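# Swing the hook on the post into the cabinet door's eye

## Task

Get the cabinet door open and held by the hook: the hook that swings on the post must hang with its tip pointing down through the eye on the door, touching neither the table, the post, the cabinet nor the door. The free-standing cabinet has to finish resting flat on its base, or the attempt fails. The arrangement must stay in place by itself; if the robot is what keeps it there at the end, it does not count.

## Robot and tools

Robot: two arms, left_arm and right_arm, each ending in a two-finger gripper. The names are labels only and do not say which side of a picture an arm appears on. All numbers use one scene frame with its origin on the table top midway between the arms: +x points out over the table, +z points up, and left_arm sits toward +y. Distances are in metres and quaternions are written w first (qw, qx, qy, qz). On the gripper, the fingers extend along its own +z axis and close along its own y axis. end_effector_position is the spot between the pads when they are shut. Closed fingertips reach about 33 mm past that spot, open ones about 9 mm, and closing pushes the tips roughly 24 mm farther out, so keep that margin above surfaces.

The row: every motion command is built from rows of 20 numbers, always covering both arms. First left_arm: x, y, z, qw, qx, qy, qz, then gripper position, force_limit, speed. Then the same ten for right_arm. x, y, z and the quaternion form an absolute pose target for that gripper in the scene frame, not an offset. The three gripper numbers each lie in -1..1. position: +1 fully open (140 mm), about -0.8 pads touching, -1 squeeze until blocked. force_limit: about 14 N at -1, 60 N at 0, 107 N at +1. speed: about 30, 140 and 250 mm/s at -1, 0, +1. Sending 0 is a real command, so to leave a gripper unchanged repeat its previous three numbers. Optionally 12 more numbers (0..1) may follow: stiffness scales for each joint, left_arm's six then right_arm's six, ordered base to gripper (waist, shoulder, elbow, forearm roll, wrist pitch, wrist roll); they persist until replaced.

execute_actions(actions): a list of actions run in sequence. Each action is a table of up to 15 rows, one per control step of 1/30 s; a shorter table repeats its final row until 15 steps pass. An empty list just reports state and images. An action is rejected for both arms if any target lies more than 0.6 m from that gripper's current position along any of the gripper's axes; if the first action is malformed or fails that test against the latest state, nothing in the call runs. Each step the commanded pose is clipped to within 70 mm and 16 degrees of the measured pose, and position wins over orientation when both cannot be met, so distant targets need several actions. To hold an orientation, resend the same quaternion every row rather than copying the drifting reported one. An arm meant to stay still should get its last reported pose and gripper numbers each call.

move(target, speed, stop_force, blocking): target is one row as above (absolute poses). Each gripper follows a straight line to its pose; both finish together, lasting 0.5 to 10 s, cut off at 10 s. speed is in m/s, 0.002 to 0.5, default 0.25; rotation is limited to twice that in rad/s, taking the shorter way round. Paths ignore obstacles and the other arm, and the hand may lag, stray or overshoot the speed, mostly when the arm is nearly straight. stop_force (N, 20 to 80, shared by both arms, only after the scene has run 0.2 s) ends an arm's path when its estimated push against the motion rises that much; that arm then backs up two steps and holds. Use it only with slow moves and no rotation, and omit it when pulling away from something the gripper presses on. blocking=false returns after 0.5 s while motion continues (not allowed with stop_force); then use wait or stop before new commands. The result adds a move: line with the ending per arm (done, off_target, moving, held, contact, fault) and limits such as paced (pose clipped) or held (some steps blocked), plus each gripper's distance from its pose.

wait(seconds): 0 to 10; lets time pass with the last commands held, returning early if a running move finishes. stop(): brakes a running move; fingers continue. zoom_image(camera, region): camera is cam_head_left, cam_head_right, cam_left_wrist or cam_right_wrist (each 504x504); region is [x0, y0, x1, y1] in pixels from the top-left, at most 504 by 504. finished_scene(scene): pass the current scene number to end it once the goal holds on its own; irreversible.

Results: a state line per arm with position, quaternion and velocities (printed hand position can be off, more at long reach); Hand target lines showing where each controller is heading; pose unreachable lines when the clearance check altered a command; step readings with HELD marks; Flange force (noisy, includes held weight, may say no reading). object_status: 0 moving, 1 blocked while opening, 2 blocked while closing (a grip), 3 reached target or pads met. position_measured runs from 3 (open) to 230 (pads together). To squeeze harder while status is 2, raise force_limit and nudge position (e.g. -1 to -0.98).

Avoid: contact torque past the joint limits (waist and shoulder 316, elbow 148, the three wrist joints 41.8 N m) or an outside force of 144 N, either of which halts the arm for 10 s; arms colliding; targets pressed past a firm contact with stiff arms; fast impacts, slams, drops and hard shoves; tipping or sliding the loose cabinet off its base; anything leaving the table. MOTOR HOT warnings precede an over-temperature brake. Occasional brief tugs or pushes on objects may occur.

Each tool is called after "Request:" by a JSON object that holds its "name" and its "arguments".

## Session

Request:
{"name": "execute_actions", "arguments": {"actions": []}}

Scene clock: 0.00 s.
left_arm: end_effector_position=(+0.6144, +0.4035, +0.3196) position_measured=3 object_status=3 end_effector_quat_wxyz=(-0.000, +0.999, -0.036, -0.003) end_effector_velocity=(-0.001, -0.000, -0.001) end_effector_angular_velocity=(+0.001, +0.003, -0.000) | right_arm: end_effector_position=(+0.8936, -0.7921, +0.2169) position_measured=3 object_status=3 end_effector_quat_wxyz=(+0.032, +0.034, +0.995, +0.092) end_effector_velocity=(-0.000, -0.000, +0.001) end_effector_angular_velocity=(-0.000, -0.001, -0.001)
Joint positions: left_arm=[-0.055  0.165  1.607 -0.     1.375  1.517] | right_arm=[-0.218  0.508  1.337  0.201  1.271  4.519]
Joint velocities: left_arm=[-0.     0.001  0.001  0.     0.001 -0.   ] | right_arm=[-0.    -0.001  0.     0.    -0.     0.001]
Flange force (N, the push that the arm receives, along the gripper's own x y z axes): no reading
Hand target (left_arm): +0.614, +0.404, +0.320; -0.000, +0.999, -0.036, -0.003
Hand target (right_arm): +0.894, -0.792, +0.217; +0.032, +0.034, +0.995, +0.092
Joint stiffness scale: left_arm=[1. 1. 1. 1. 1. 1.] | right_arm=[1. 1. 1. 1. 1. 1.]
camera_calibration (this result's frames):
cam_left_wrist: T_world_to_cam=[[0.110307, -0.993485, 0.0286295, 0.32059], [-0.92582, -0.0922314, 0.366538, 0.494586], [-0.36151, -0.0669374, -0.929962, 0.722551], [0, 0, 0, 1]] pos_world=[0.683744, 0.412484, 0.481482]
cam_right_wrist: T_world_to_cam=[[0.121508, 0.973212, 0.19518, 0.623525], [0.927878, -0.181206, 0.325893, -1.02106], [0.352531, 0.141504, -0.92504, 0.165989], [0, 0, 0, 1]] pos_world=[0.813144, -0.815333, 0.364606]

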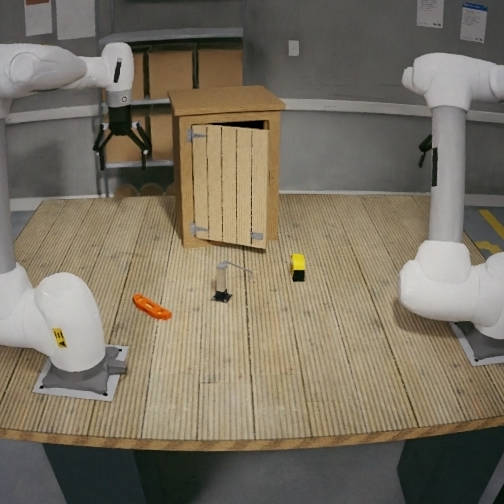

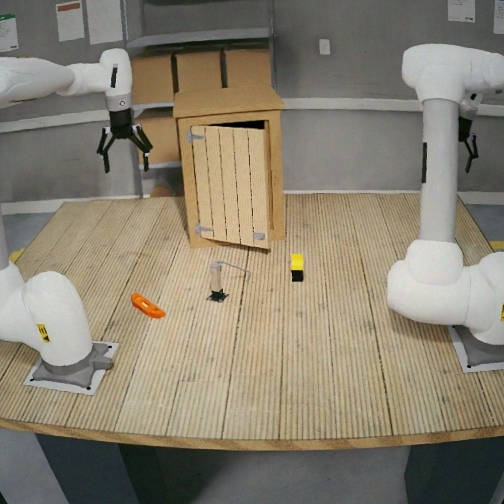

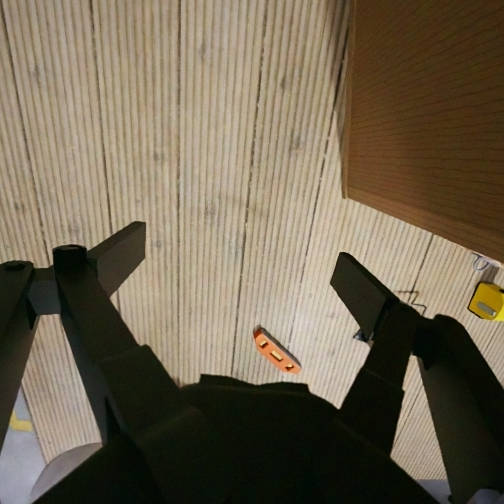

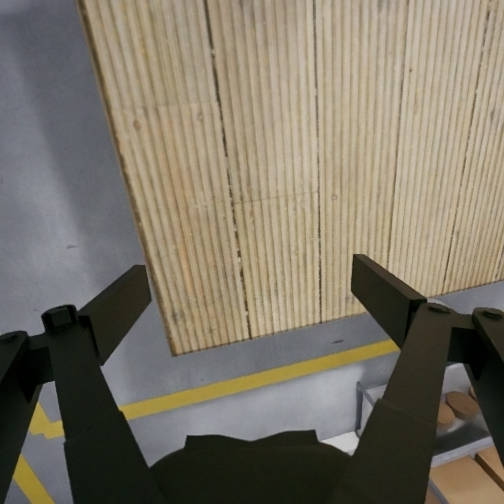

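Request:
{"name": "move", "arguments": {"target": [0.35,0.3,0.32,0,1,0,0,1,0,0,0.7,-0.5,0.3,-0.15,0.45,0.85,0.22,-1,0,0]}}

Request:
{"name": "move", "arguments": {"target": [0.33,0.08,0.3,0,1,0,0,1,0,0,0.58,-0.25,0.22,-0.304,0.687,0.527,0.397,-1,0,0]}}

Request:
{"name": "zoom_image", "arguments": {"camera": "cam_left_wrist", "region": [150,0,450,300]}}

Scene clock: 6.83 s.
left_arm: end_effector_position=(+0.3545, +0.2989, +0.3228) position_measured=3 object_status=3 end_effector_quat_wxyz=(+0.001, +1.000, -0.002, +0.002) end_effector_velocity=(-0.002, -0.001, -0.000) end_effector_angular_velocity=(+0.000, +0.001, -0.000) | right_arm: end_effector_position=(+0.7020, -0.5027, +0.3007) position_measured=233 object_status=3 end_effector_quat_wxyz=(-0.151, +0.449, +0.853, +0.219) end_effector_velocity=(-0.001, +0.001, -0.001) end_effector_angular_velocity=(+0.000, +0.005, -0.009)
Joint positions: left_arm=[-0.385 -0.223  1.977 -0.     1.382  1.119] | right_arm=[-0.     0.242  1.635  0.547  1.364  5.551]
Joint velocities: left_arm=[-0.003 -0.002  0.002  0.     0.001 -0.003] | right_arm=[ 0.001 -0.001  0.003  0.001 -0.003  0.01 ]
Flange force (N, the push that the arm receives, along the gripper's own x y z axes): left_arm=[-2.1 -3.1 2.1] | right_arm=[0.3 -0.5 1.2]
Hand target (left_arm): +0.350, +0.301, +0.320; -0.001, +1.000, -0.000, +0.000
Hand target (right_arm): +0.700, -0.500, +0.300; -0.150, +0.451, +0.852, +0.220
Off the commanded pose (left_arm): 0.005 m, 0 deg.
Off the commanded pose (right_arm): 0.003 m, 0 deg.
Joint stiffness scale: left_arm=[1. 1. 1. 1. 1. 1.] | right_arm=[1. 1. 1. 1. 1. 1.]
move: off_target (left_arm)
camera_calibration (this result's frames):
cam_left_wrist: T_world_to_cam=[[0.177113, -0.983631, 0.0331706, 0.217128], [-0.92123, -0.153827, 0.357313, 0.262887], [-0.346362, -0.0938425, -0.933395, 0.628275], [0, 0, 0, 1]] pos_world=[0.421334, 0.312972, 0.485294]
cam_right_wrist: T_world_to_cam=[[0.864339, 0.454269, 0.215772, -0.439689], [0.494546, -0.845678, -0.200629, -0.689713], [0.0913343, 0.280121, -0.95561, 0.532334], [0, 0, 0, 1]] pos_world=[0.672515, -0.532656, 0.4652]

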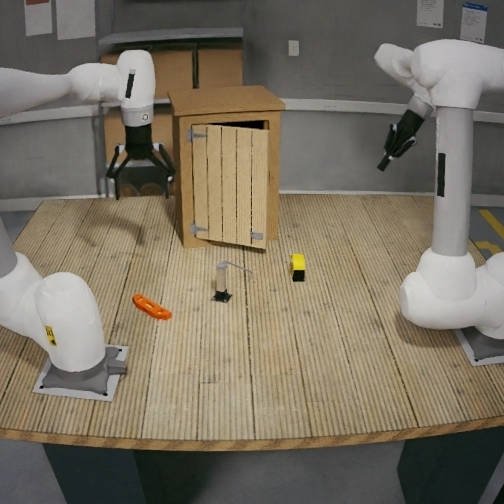

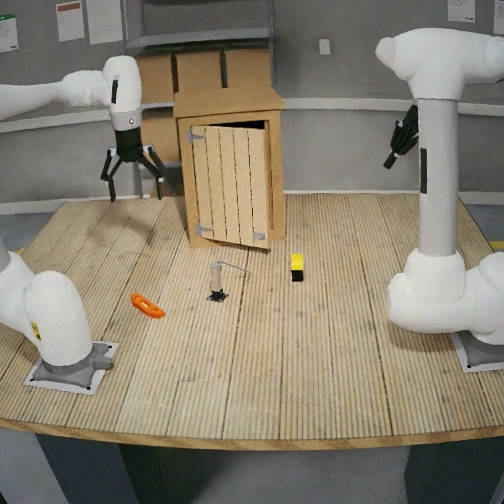

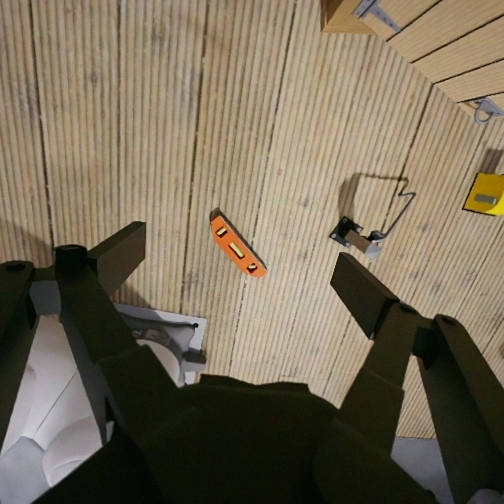

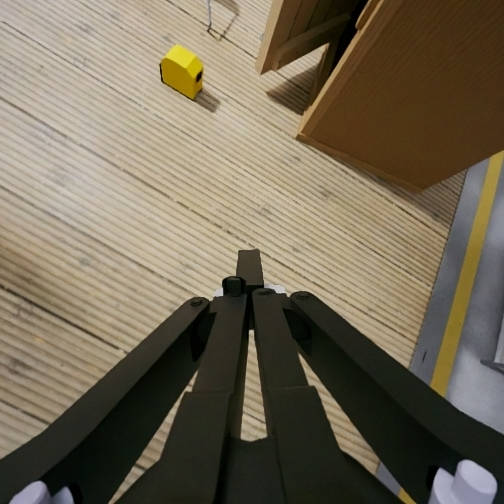

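Scene clock: 9.23 s.
left_arm: end_effector_position=(+0.3267, +0.0845, +0.2979) position_measured=3 object_status=3 end_effector_quat_wxyz=(-0.002, +1.000, -0.002, -0.002) end_effector_velocity=(-0.000, -0.002, -0.000) end_effector_angular_velocity=(+0.001, +0.000, +0.001) | right_arm: end_effector_position=(+0.5827, -0.2494, +0.2224) position_measured=233 object_status=3 end_effector_quat_wxyz=(-0.306, +0.685, +0.528, +0.397) end_effector_velocity=(-0.000, +0.004, +0.001) end_effector_angular_velocity=(+0.009, -0.001, -0.008)
Joint positions: left_arm=[-0.791 -0.044  1.871 -0.     1.321  0.713] | right_arm=[0.297 0.147 2.167 1.501 0.824 5.722]
Joint velocities: left_arm=[-0.002  0.002 -0.002  0.     0.    -0.004] | right_arm=[ 0.007  0.001  0.004  0.024 -0.005 -0.011]
Flange force (N, the push that the arm receives, along the gripper's own x y z axes): left_arm=[3.1 -3.1 0.7] | right_arm=[1.3 -1.8 4.4]
Hand target (left_arm): +0.330, +0.080, +0.300; -0.001, +1.000, -0.000, +0.001
Hand target (right_arm): +0.580, -0.249, +0.220; -0.304, +0.687, +0.527, +0.397
Off the commanded pose (left_arm): 0.006 m, 0 deg.
Off the commanded pose (right_arm): 0.004 m, 0 deg.
Joint stiffness scale: left_arm=[1. 1. 1. 1. 1. 1.] | right_arm=[1. 1. 1. 1. 1. 1.]
move: off_target (left_arm, right_arm)
camera_calibration (this result's frames):
cam_left_wrist: T_world_to_cam=[[0.177576, -0.983798, 0.0246581, 0.014404], [-0.917972, -0.15656, 0.36444, 0.210254], [-0.354675, -0.0873514, -0.9309, 0.576786], [0, 0, 0, 1]] pos_world=[0.395021, 0.0974711, 0.45995]
cam_right_wrist: T_world_to_cam=[[0.956268, -0.288524, -0.0480181, -0.614848], [-0.241457, -0.68605, -0.686319, 0.14456], [0.165077, 0.667899, -0.725714, 0.400084], [0, 0, 0, 1]] pos_world=[0.55682, -0.345439, 0.360037]

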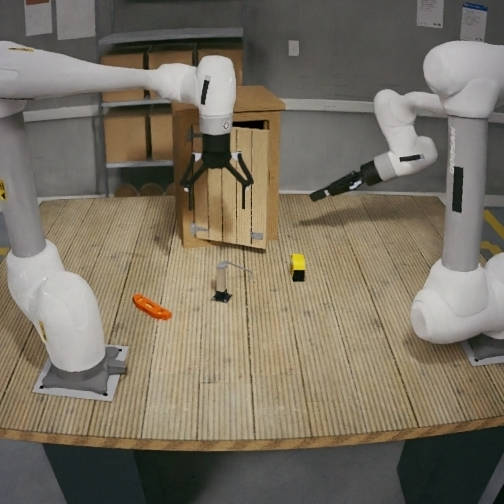

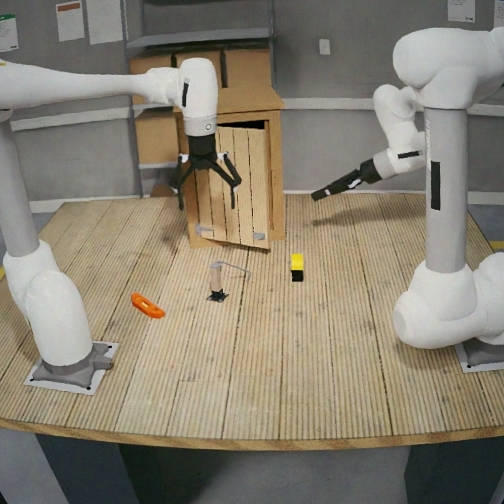

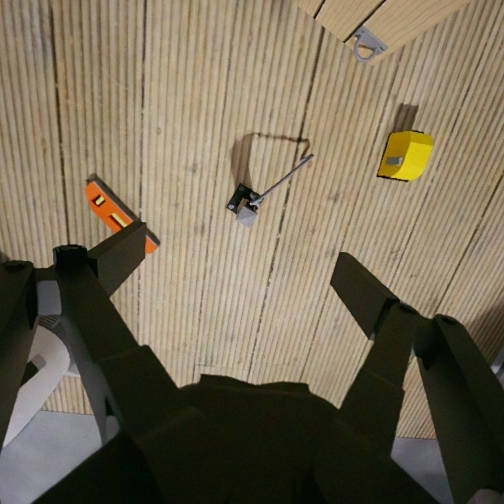

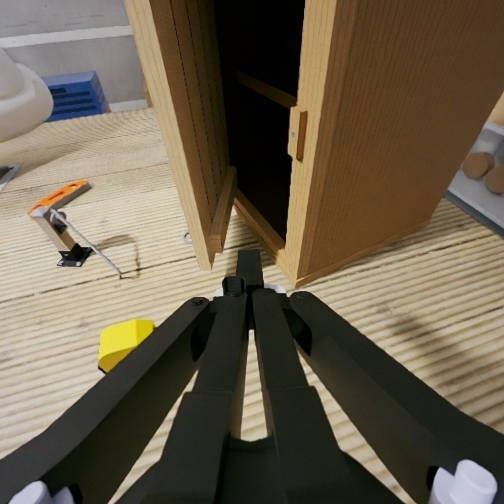

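Region (150, 0, 450, 300) of cam_left_wrist's 504x504 image, scaled by 1.680, with more detail than that image has.

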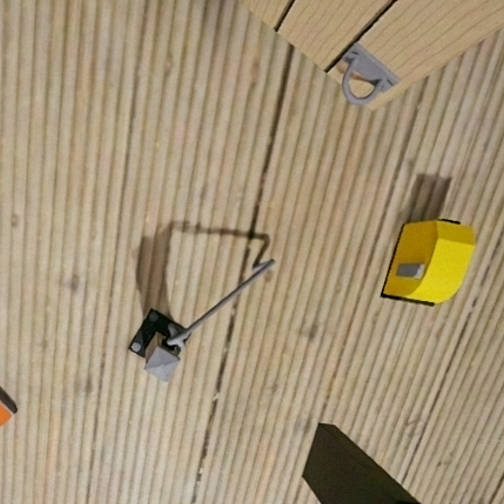

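Request:
{"name": "move", "arguments": {"target": [0.372,0.037,0.16,0,0.399,0.917,0,-0.3,-0.7,0,0.60,-0.07,0.22,-0.304,0.687,0.527,0.397,-1,0,0], "speed": 0.3}}

Scene clock: 26.43 s.
left_arm: end_effector_position=(+0.3737, +0.0340, +0.1663) position_measured=167 object_status=3 end_effector_quat_wxyz=(+0.004, +0.401, +0.916, -0.003) end_effector_velocity=(+0.000, +0.000, -0.001) end_effector_angular_velocity=(-0.000, +0.000, +0.011) | right_arm: end_effector_position=(+0.5967, -0.0728, +0.2192) position_measured=233 object_status=3 end_effector_quat_wxyz=(-0.305, +0.686, +0.529, +0.396) end_effector_velocity=(+0.002, -0.000, -0.001) end_effector_angular_velocity=(-0.001, -0.001, -0.002)
Joint positions: left_arm=[-0.785  0.14   1.93  -0.002  1.062 -1.599] | right_arm=[0.576 0.288 1.986 1.635 0.615 5.787]
Joint velocities: left_arm=[ 0.001  0.001  0.001 -0.001 -0.002 -0.01 ] | right_arm=[-0.001  0.001 -0.001  0.    -0.002 -0.001]
Flange force (N, the push that the arm receives, along the gripper's own x y z axes): left_arm=[2.4 1.3 1.1] | right_arm=[1.0 -3.0 1.0]
Hand target (left_arm): +0.372, +0.037, +0.160; -0.000, +0.399, +0.917, -0.000
Hand target (right_arm): +0.600, -0.070, +0.220; -0.304, +0.687, +0.527, +0.397
Off the commanded pose (left_arm): 0.007 m, 1 deg.
Off the commanded pose (right_arm): 0.004 m, 0 deg.
Joint stiffness scale: left_arm=[1. 1. 1. 1. 1. 1.] | right_arm=[1. 1. 1. 1. 1. 1.]
move: off_target (left_arm, right_arm)
camera_calibration (this result's frames):
cam_left_wrist: T_world_to_cam=[[0.600461, 0.799234, 0.0259092, -0.259253], [0.73707, -0.565741, 0.369682, -0.311978], [0.310121, -0.202883, -0.928797, 0.221631], [0, 0, 0, 1]] pos_world=[0.316889, 0.0756706, 0.327899]
cam_right_wrist: T_world_to_cam=[[0.956405, -0.288055, -0.0480995, -0.57758], [-0.241783, -0.68862, -0.683626, 0.266264], [0.1638, 0.665453, -0.728246, 0.278673], [0, 0, 0, 1]] pos_world=[0.571132, -0.168465, 0.357186]

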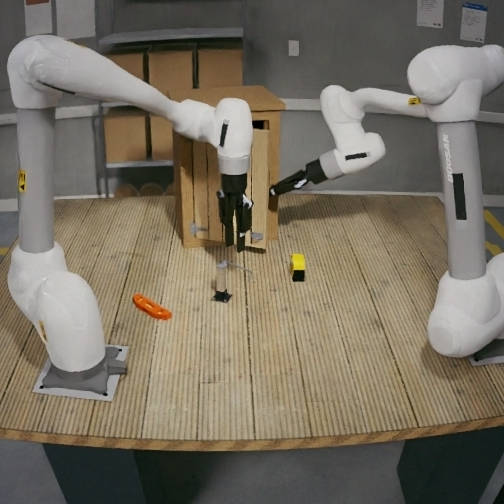

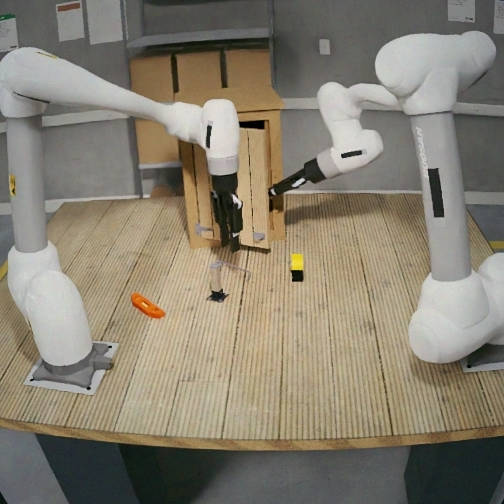

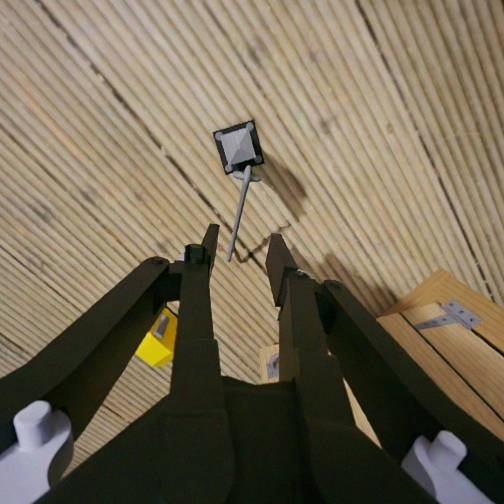

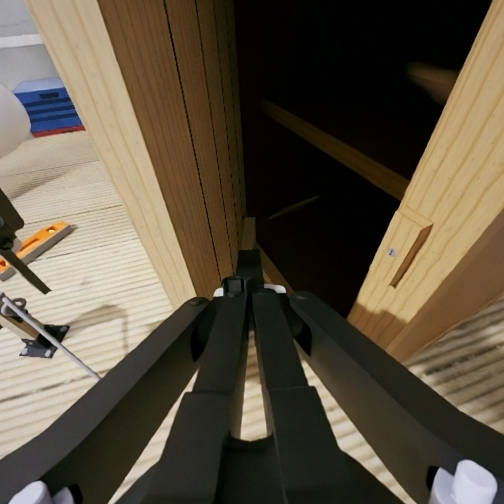

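Request:
{"name": "move", "arguments": {"target": [0.364,0.032,0.064,0,0.415,0.91,0,-0.3,-0.7,0,0.60,-0.07,0.22,-0.304,0.687,0.527,0.397,-1,0,0], "speed": 0.08}}

Request:
{"name": "move", "arguments": {"target": [0.364,0.032,0.064,0,0.415,0.91,0,-1,-0.7,-0.5,0.60,-0.07,0.22,-0.304,0.687,0.527,0.397,-1,0,0]}}

Request:
{"name": "move", "arguments": {"target": [0.372,0.022,0.105,0,0.415,0.91,0,-1,-0.7,-0.5,0.57,-0.055,0.22,-0.304,0.687,0.527,0.397,-1,0,0], "speed": 0.03}}

Request:
{"name": "move", "arguments": {"target": [0.378,0.034,0.13,0,0.309,0.951,0,-1,-0.7,-0.5,0.55,-0.045,0.22,-0.304,0.687,0.527,0.397,-1,0,0], "speed": 0.06}}

Request:
{"name": "move", "arguments": {"target": [0.385,0.046,0.13,0,0.199,0.98,0,-1,-0.7,-0.5,0.525,-0.03,0.22,-0.304,0.687,0.527,0.397,-1,0,0], "speed": 0.06}}

Request:
{"name": "zoom_image", "arguments": {"camera": "cam_head_left", "region": [200,200,290,290]}}

Request:
{"name": "zoom_image", "arguments": {"camera": "cam_head_right", "region": [200,200,290,290]}}

Scene clock: 38.93 s.
left_arm: end_effector_position=(+0.3672, +0.0289, +0.0700) position_measured=167 object_status=3 end_effector_quat_wxyz=(+0.004, +0.411, +0.912, -0.003) end_effector_velocity=(+0.001, -0.001, -0.002) end_effector_angular_velocity=(-0.001, -0.001, +0.001) | right_arm: end_effector_position=(+0.5968, -0.0728, +0.2192) position_measured=233 object_status=3 end_effector_quat_wxyz=(-0.305, +0.686, +0.529, +0.396) end_effector_velocity=(+0.000, -0.000, +0.000) end_effector_angular_velocity=(+0.000, -0.001, +0.000)
Joint positions: left_arm=[-0.8    0.233  2.022 -0.002  0.878 -1.592] | right_arm=[0.576 0.288 1.986 1.635 0.614 5.787]
Joint velocities: left_arm=[ 0.     0.003  0.001 -0.    -0.005 -0.001] | right_arm=[-0.001 -0.001  0.    -0.001  0.001 -0.001]
Flange force (N, the push that the arm receives, along the gripper's own x y z axes): left_arm=[-1.0 1.3 1.9] | right_arm=[0.2 -1.7 0.7]
Hand target (left_arm): +0.364, +0.032, +0.064; -0.000, +0.415, +0.910, +0.000
Hand target (right_arm): +0.600, -0.070, +0.220; -0.304, +0.687, +0.527, +0.397
Off the commanded pose (left_arm): 0.007 m, 1 deg.
Off the commanded pose (right_arm): 0.004 m, 0 deg.
Joint stiffness scale: left_arm=[1. 1. 1. 1. 1. 1.] | right_arm=[1. 1. 1. 1. 1. 1.]
move: off_target (left_arm, right_arm)
camera_calibration (this result's frames):
cam_left_wrist: T_world_to_cam=[[0.617444, 0.786178, 0.0262285, -0.254645], [0.724735, -0.581518, 0.369589, -0.269484], [0.305815, -0.209192, -0.928825, 0.134985], [0, 0, 0, 1]] pos_world=[0.311253, 0.071724, 0.231655]
cam_right_wrist: T_world_to_cam=[[0.956302, -0.28833, -0.0484898, -0.577475], [-0.242244, -0.688483, -0.6836, 0.266595], [0.163718, 0.665475, -0.728244, 0.278683], [0, 0, 0, 1]] pos_world=[0.571196, -0.168414, 0.357192]

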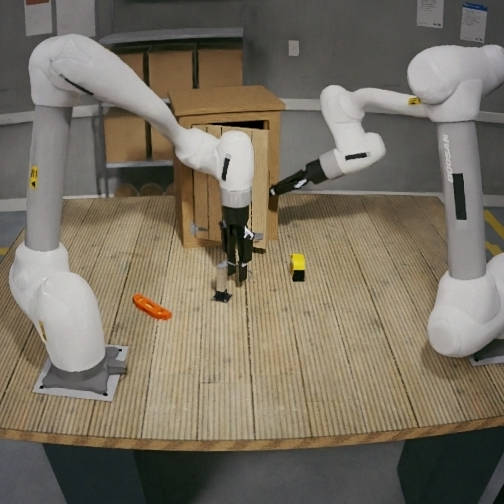

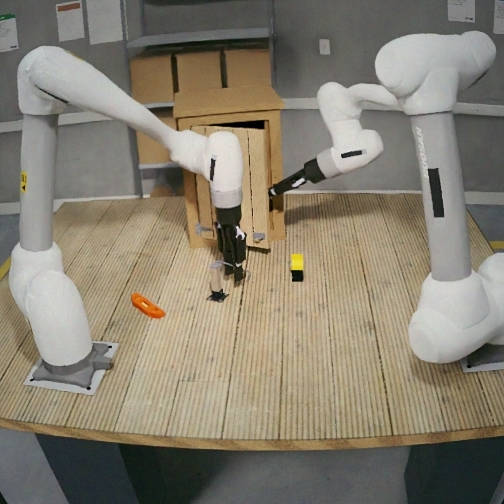

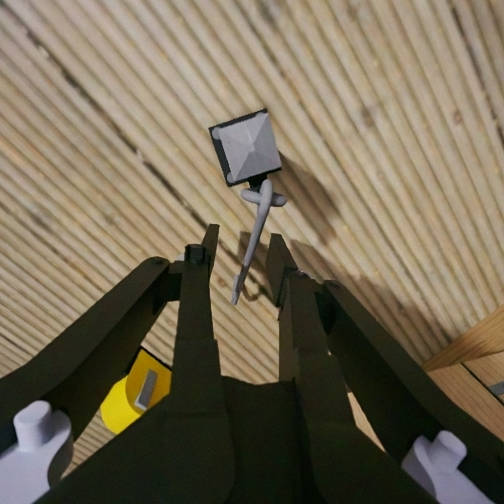

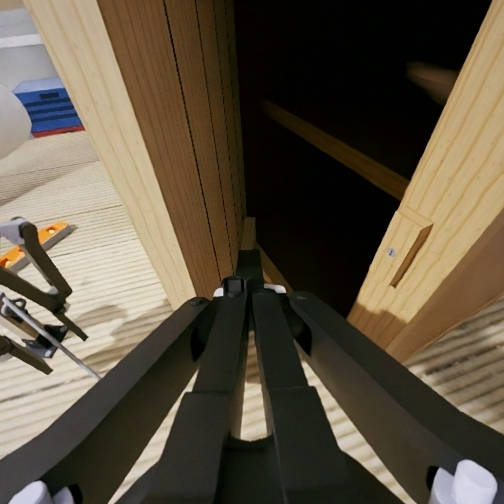

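Scene clock: 39.63 s.
left_arm: end_effector_position=(+0.3677, +0.0294, +0.0699) position_measured=224 object_status=2 end_effector_quat_wxyz=(+0.004, +0.412, +0.911, -0.002) end_effector_velocity=(+0.000, +0.000, +0.001) end_effector_angular_velocity=(-0.000, -0.000, +0.002) | right_arm: end_effector_position=(+0.5968, -0.0728, +0.2192) position_measured=233 object_status=3 end_effector_quat_wxyz=(-0.305, +0.686, +0.529, +0.396) end_effector_velocity=(+0.001, -0.001, -0.000) end_effector_angular_velocity=(-0.000, -0.002, -0.000)
Joint positions: left_arm=[-0.8    0.233  2.022  0.001  0.878 -1.591] | right_arm=[0.576 0.288 1.986 1.635 0.614 5.787]
Joint velocities: left_arm=[ 0.001 -0.001  0.    -0.     0.    -0.001] | right_arm=[-0.001 -0.    -0.    -0.     0.    -0.002]
Flange force (N, the push that the arm receives, along the gripper's own x y z axes): left_arm=[2.0 12.1 -2.8] | right_arm=[0.0 -2.3 1.5]
Hand target (left_arm): +0.364, +0.032, +0.064; -0.000, +0.415, +0.910, +0.000
Hand target (right_arm): +0.600, -0.070, +0.220; -0.304, +0.687, +0.527, +0.397
Off the commanded pose (left_arm): 0.007 m, 1 deg.
Off the commanded pose (right_arm): 0.004 m, 0 deg.
Joint stiffness scale: left_arm=[1. 1. 1. 1. 1. 1.] | right_arm=[1. 1. 1. 1. 1. 1.]
move: off_target (left_arm, right_arm)
camera_calibration (this result's frames):
cam_left_wrist: T_world_to_cam=[[0.61931, 0.784633, 0.0283809, -0.256133], [0.72273, -0.583829, 0.369873, -0.268791], [0.306784, -0.208554, -0.928649, 0.134428], [0, 0, 0, 1]] pos_world=[0.311649, 0.0720778, 0.231525]
cam_right_wrist: T_world_to_cam=[[0.956302, -0.288331, -0.0484904, -0.577475], [-0.242244, -0.688483, -0.6836, 0.266596], [0.163718, 0.665475, -0.728244, 0.278683], [0, 0, 0, 1]] pos_world=[0.571196, -0.168414, 0.357192]

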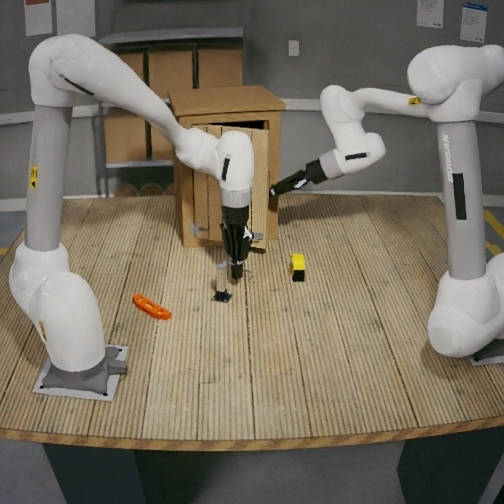

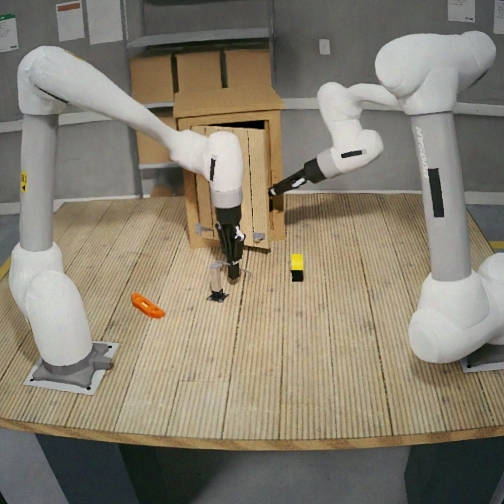

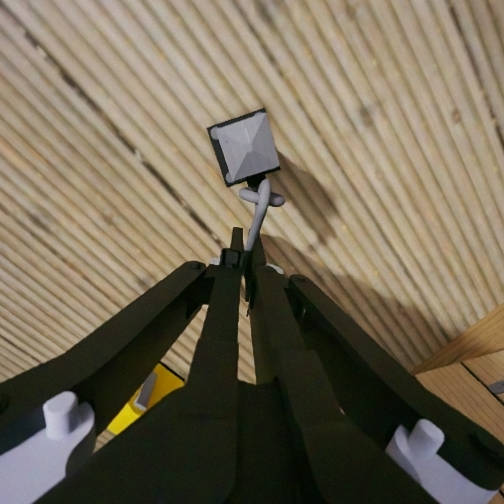

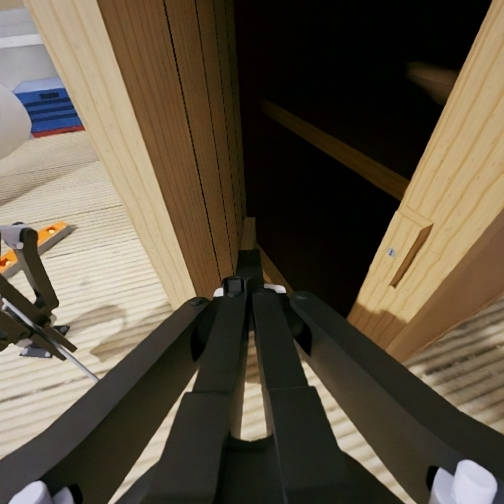

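Scene clock: 41.13 s.
left_arm: end_effector_position=(+0.3711, +0.0255, +0.0988) position_measured=224 object_status=2 end_effector_quat_wxyz=(-0.003, +0.412, +0.911, +0.002) end_effector_velocity=(+0.001, +0.000, +0.003) end_effector_angular_velocity=(-0.000, +0.001, +0.004) | right_arm: end_effector_position=(+0.5728, -0.0536, +0.2218) position_measured=233 object_status=3 end_effector_quat_wxyz=(-0.306, +0.685, +0.528, +0.397) end_effector_velocity=(-0.001, +0.001, +0.000) end_effector_angular_velocity=(+0.000, -0.001, -0.001)
Joint positions: left_arm=[-0.8    0.217  1.978  0.001  0.953 -1.591] | right_arm=[0.625 0.276 2.    1.682 0.578 5.772]
Joint velocities: left_arm=[ 0.002 -0.002 -0.003 -0.001  0.005 -0.001] | right_arm=[ 0.002 -0.001  0.001  0.004 -0.002 -0.003]
Flange force (N, the push that the arm receives, along the gripper's own x y z axes): left_arm=[-5.4 10.4 6.9] | right_arm=[1.6 -3.7 3.9]
Hand target (left_arm): +0.372, +0.022, +0.105; +0.000, +0.415, +0.910, +0.000
Hand target (right_arm): +0.570, -0.055, +0.220; -0.304, +0.687, +0.527, +0.397
Off the commanded pose (left_arm): 0.007 m, 0 deg.
Off the commanded pose (right_arm): 0.004 m, 0 deg.
Joint stiffness scale: left_arm=[1. 1. 1. 1. 1. 1.] | right_arm=[1. 1. 1. 1. 1. 1.]
move: off_target (left_arm, right_arm)
camera_calibration (this result's frames):
cam_left_wrist: T_world_to_cam=[[0.619794, 0.784115, 0.0319177, -0.256566], [0.726145, -0.588447, 0.355589, -0.283945], [0.297604, -0.197215, -0.934097, 0.16303], [0, 0, 0, 1]] pos_world=[0.316685, 0.0662427, 0.261443]
cam_right_wrist: T_world_to_cam=[[0.955852, -0.289823, -0.0484672, -0.548746], [-0.242584, -0.685208, -0.686763, 0.276837], [0.16583, 0.668201, -0.725264, 0.270036], [0, 0, 0, 1]] pos_world=[0.546897, -0.149787, 0.359373]

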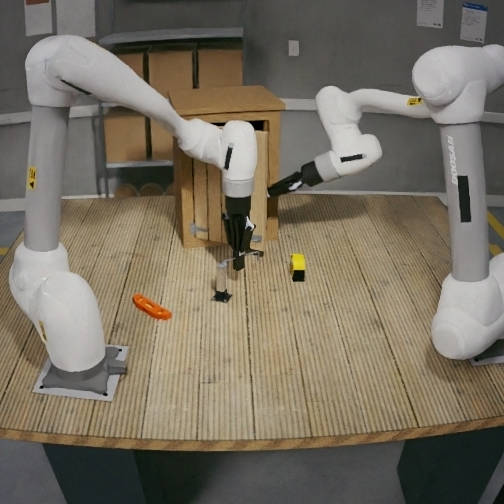

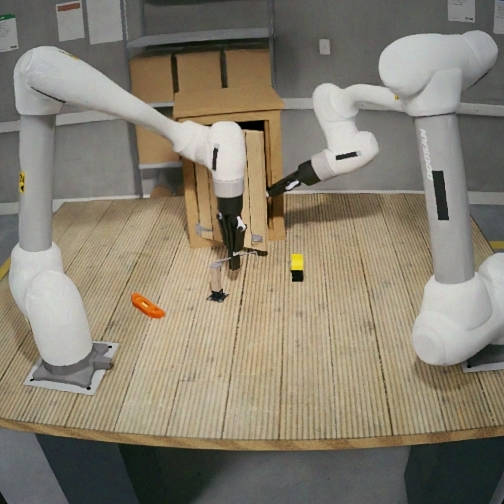

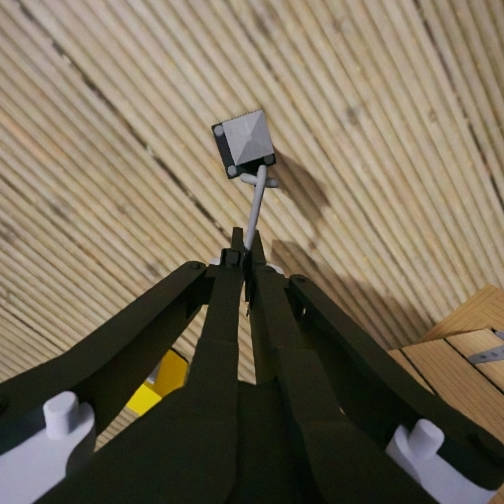

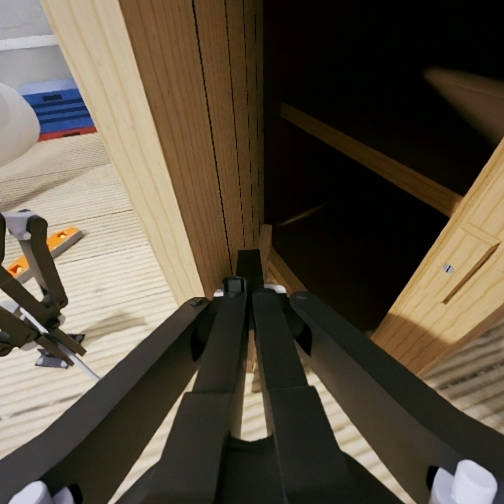

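Scene clock: 43.27 s.
left_arm: end_effector_position=(+0.3745, +0.0379, +0.1228) position_measured=224 object_status=2 end_effector_quat_wxyz=(-0.005, +0.313, +0.950, +0.004) end_effector_velocity=(+0.000, +0.001, +0.001) end_effector_angular_velocity=(-0.000, +0.001, +0.012) | right_arm: end_effector_position=(+0.5528, -0.0434, +0.2219) position_measured=233 object_status=3 end_effector_quat_wxyz=(-0.306, +0.685, +0.528, +0.398) end_effector_velocity=(-0.002, +0.001, -0.001) end_effector_angular_velocity=(-0.002, -0.002, +0.002)
Joint positions: left_arm=[-0.782  0.186  1.965  0.001  1.002 -1.787] | right_arm=[0.659 0.264 2.016 1.717 0.553 5.757]
Joint velocities: left_arm=[ 0.001 -0.002 -0.001 -0.001  0.003 -0.01 ] | right_arm=[ 0.003 -0.     0.001  0.002 -0.002 -0.003]
Flange force (N, the push that the arm receives, along the gripper's own x y z axes): left_arm=[-2.1 10.5 9.2] | right_arm=[0.2 -3.0 3.6]
Hand target (left_arm): +0.378, +0.034, +0.130; -0.000, +0.309, +0.951, -0.000
Hand target (right_arm): +0.550, -0.045, +0.220; -0.304, +0.687, +0.527, +0.397
Off the commanded pose (left_arm): 0.009 m, 1 deg.
Off the commanded pose (right_arm): 0.004 m, 0 deg.
Joint stiffness scale: left_arm=[1. 1. 1. 1. 1. 1.] | right_arm=[1. 1. 1. 1. 1. 1.]
move: off_target (left_arm, right_arm)
camera_calibration (this result's frames):
cam_left_wrist: T_world_to_cam=[[0.439628, 0.897481, 0.0354311, -0.206416], [0.835194, -0.422992, 0.351467, -0.334273], [0.330422, -0.124923, -0.93553, 0.172055], [0, 0, 0, 1]] pos_world=[0.313078, 0.0653526, 0.285761]
cam_right_wrist: T_world_to_cam=[[0.95582, -0.289929, -0.0484676, -0.526633], [-0.242616, -0.685002, -0.686956, 0.279121], [0.165968, 0.668366, -0.72508, 0.26648], [0, 0, 0, 1]] pos_world=[0.526858, -0.139594, 0.359439]

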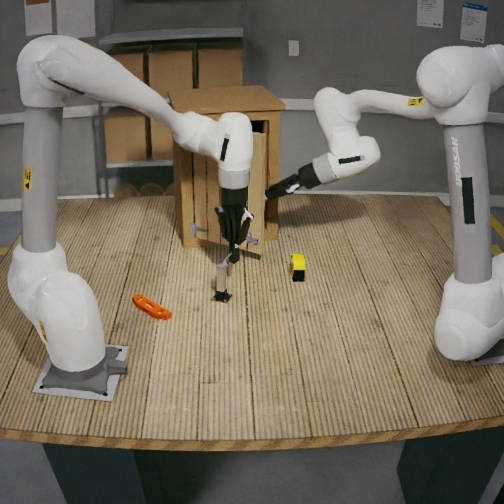

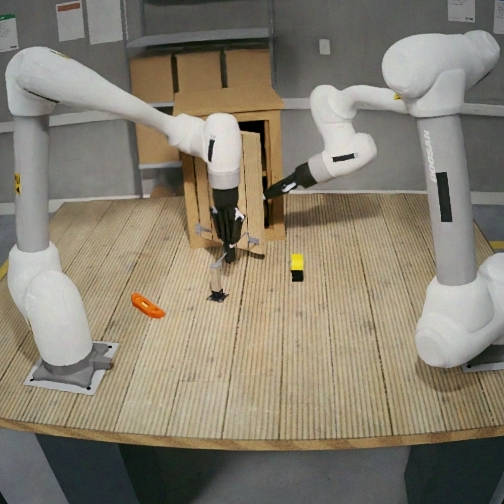

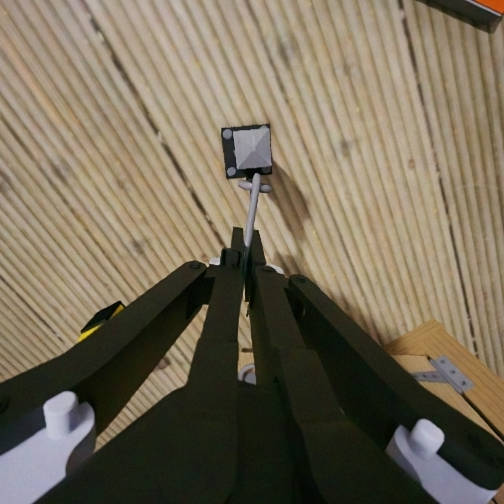

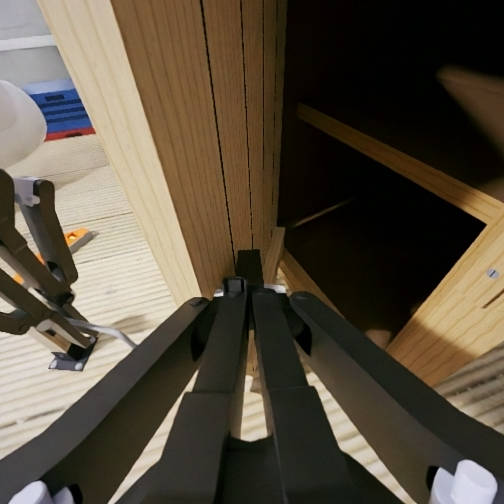

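Scene clock: 45.50 s.
left_arm: end_effector_position=(+0.3805, +0.0480, +0.1251) position_measured=224 object_status=2 end_effector_quat_wxyz=(-0.007, +0.203, +0.979, +0.004) end_effector_velocity=(+0.000, +0.000, +0.001) end_effector_angular_velocity=(-0.000, -0.000, +0.011) | right_arm: end_effector_position=(+0.5278, -0.0282, +0.2220) position_measured=233 object_status=3 end_effector_quat_wxyz=(-0.306, +0.685, +0.528, +0.398) end_effector_velocity=(-0.002, +0.001, -0.000) end_effector_angular_velocity=(-0.001, -0.001, +0.002)
Joint positions: left_arm=[-0.761  0.182  1.965 -0.001  1.011 -1.992] | right_arm=[0.707 0.254 2.03  1.766 0.518 5.737]
Joint velocities: left_arm=[ 0.    -0.    -0.001 -0.     0.001 -0.011] | right_arm=[ 0.004 -0.     0.001  0.003 -0.002 -0.003]
Flange force (N, the push that the arm receives, along the gripper's own x y z axes): left_arm=[24.9 4.6 20.0] | right_arm=[-1.6 -1.0 1.3]
Hand target (left_arm): +0.385, +0.046, +0.130; -0.000, +0.199, +0.980, -0.000
Hand target (right_arm): +0.525, -0.030, +0.220; -0.304, +0.687, +0.527, +0.397
Off the commanded pose (left_arm): 0.007 m, 1 deg.
Off the commanded pose (right_arm): 0.004 m, 0 deg.
Joint stiffness scale: left_arm=[1. 1. 1. 1. 1. 1.] | right_arm=[1. 1. 1. 1. 1. 1.]
move: off_target (left_arm, right_arm)
camera_calibration (this result's frames):
cam_left_wrist: T_world_to_cam=[[0.225784, 0.973426, 0.0382559, -0.140779], [0.910232, -0.224794, 0.347771, -0.373439], [0.347129, -0.0436994, -0.936799, 0.163374], [0, 0, 0, 1]] pos_world=[0.31499, 0.0602306, 0.288305]
cam_right_wrist: T_world_to_cam=[[0.955816, -0.289941, -0.0484867, -0.498301], [-0.242583, -0.684775, -0.687195, 0.283622], [0.166043, 0.668594, -0.724853, 0.260439], [0, 0, 0, 1]] pos_world=[0.501842, -0.124388, 0.359523]

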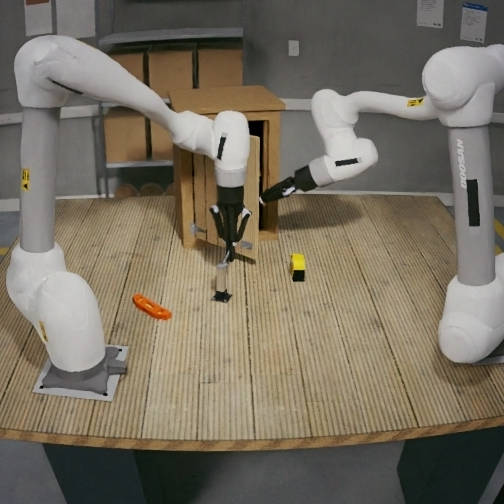

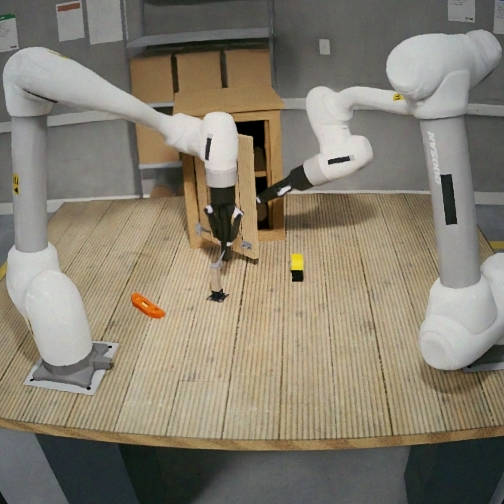

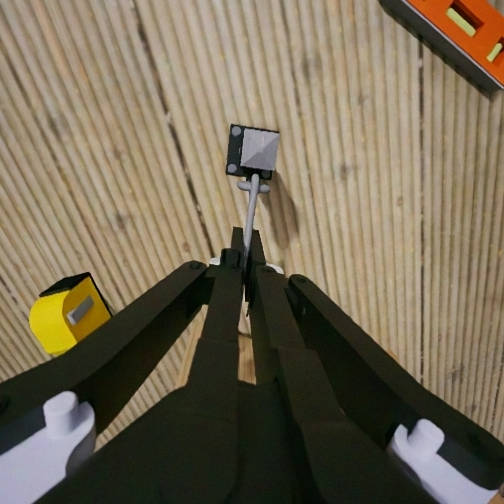

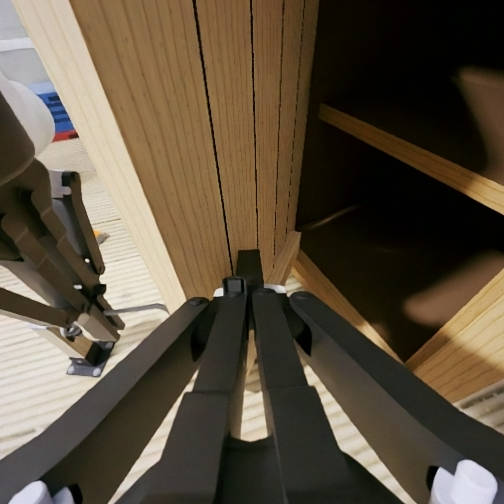

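Region (200, 200, 290, 290) of cam_head_left's 504x504 image, scaled by 5.600, with more detail than that image has.

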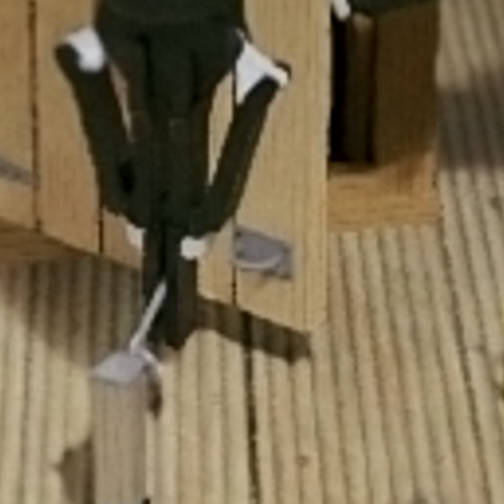

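Region (200, 200, 290, 290) of cam_head_right's 504x504 image, scaled by 5.600, with more detail than that image has.

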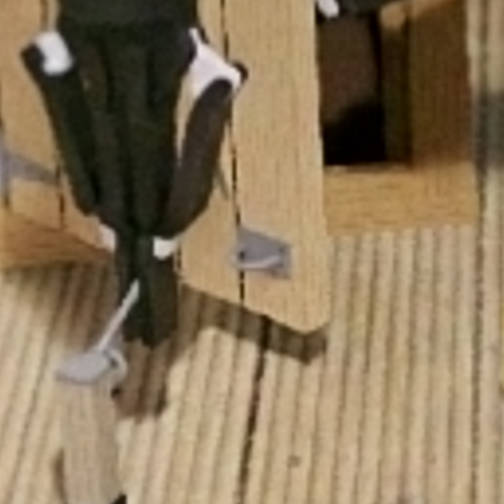

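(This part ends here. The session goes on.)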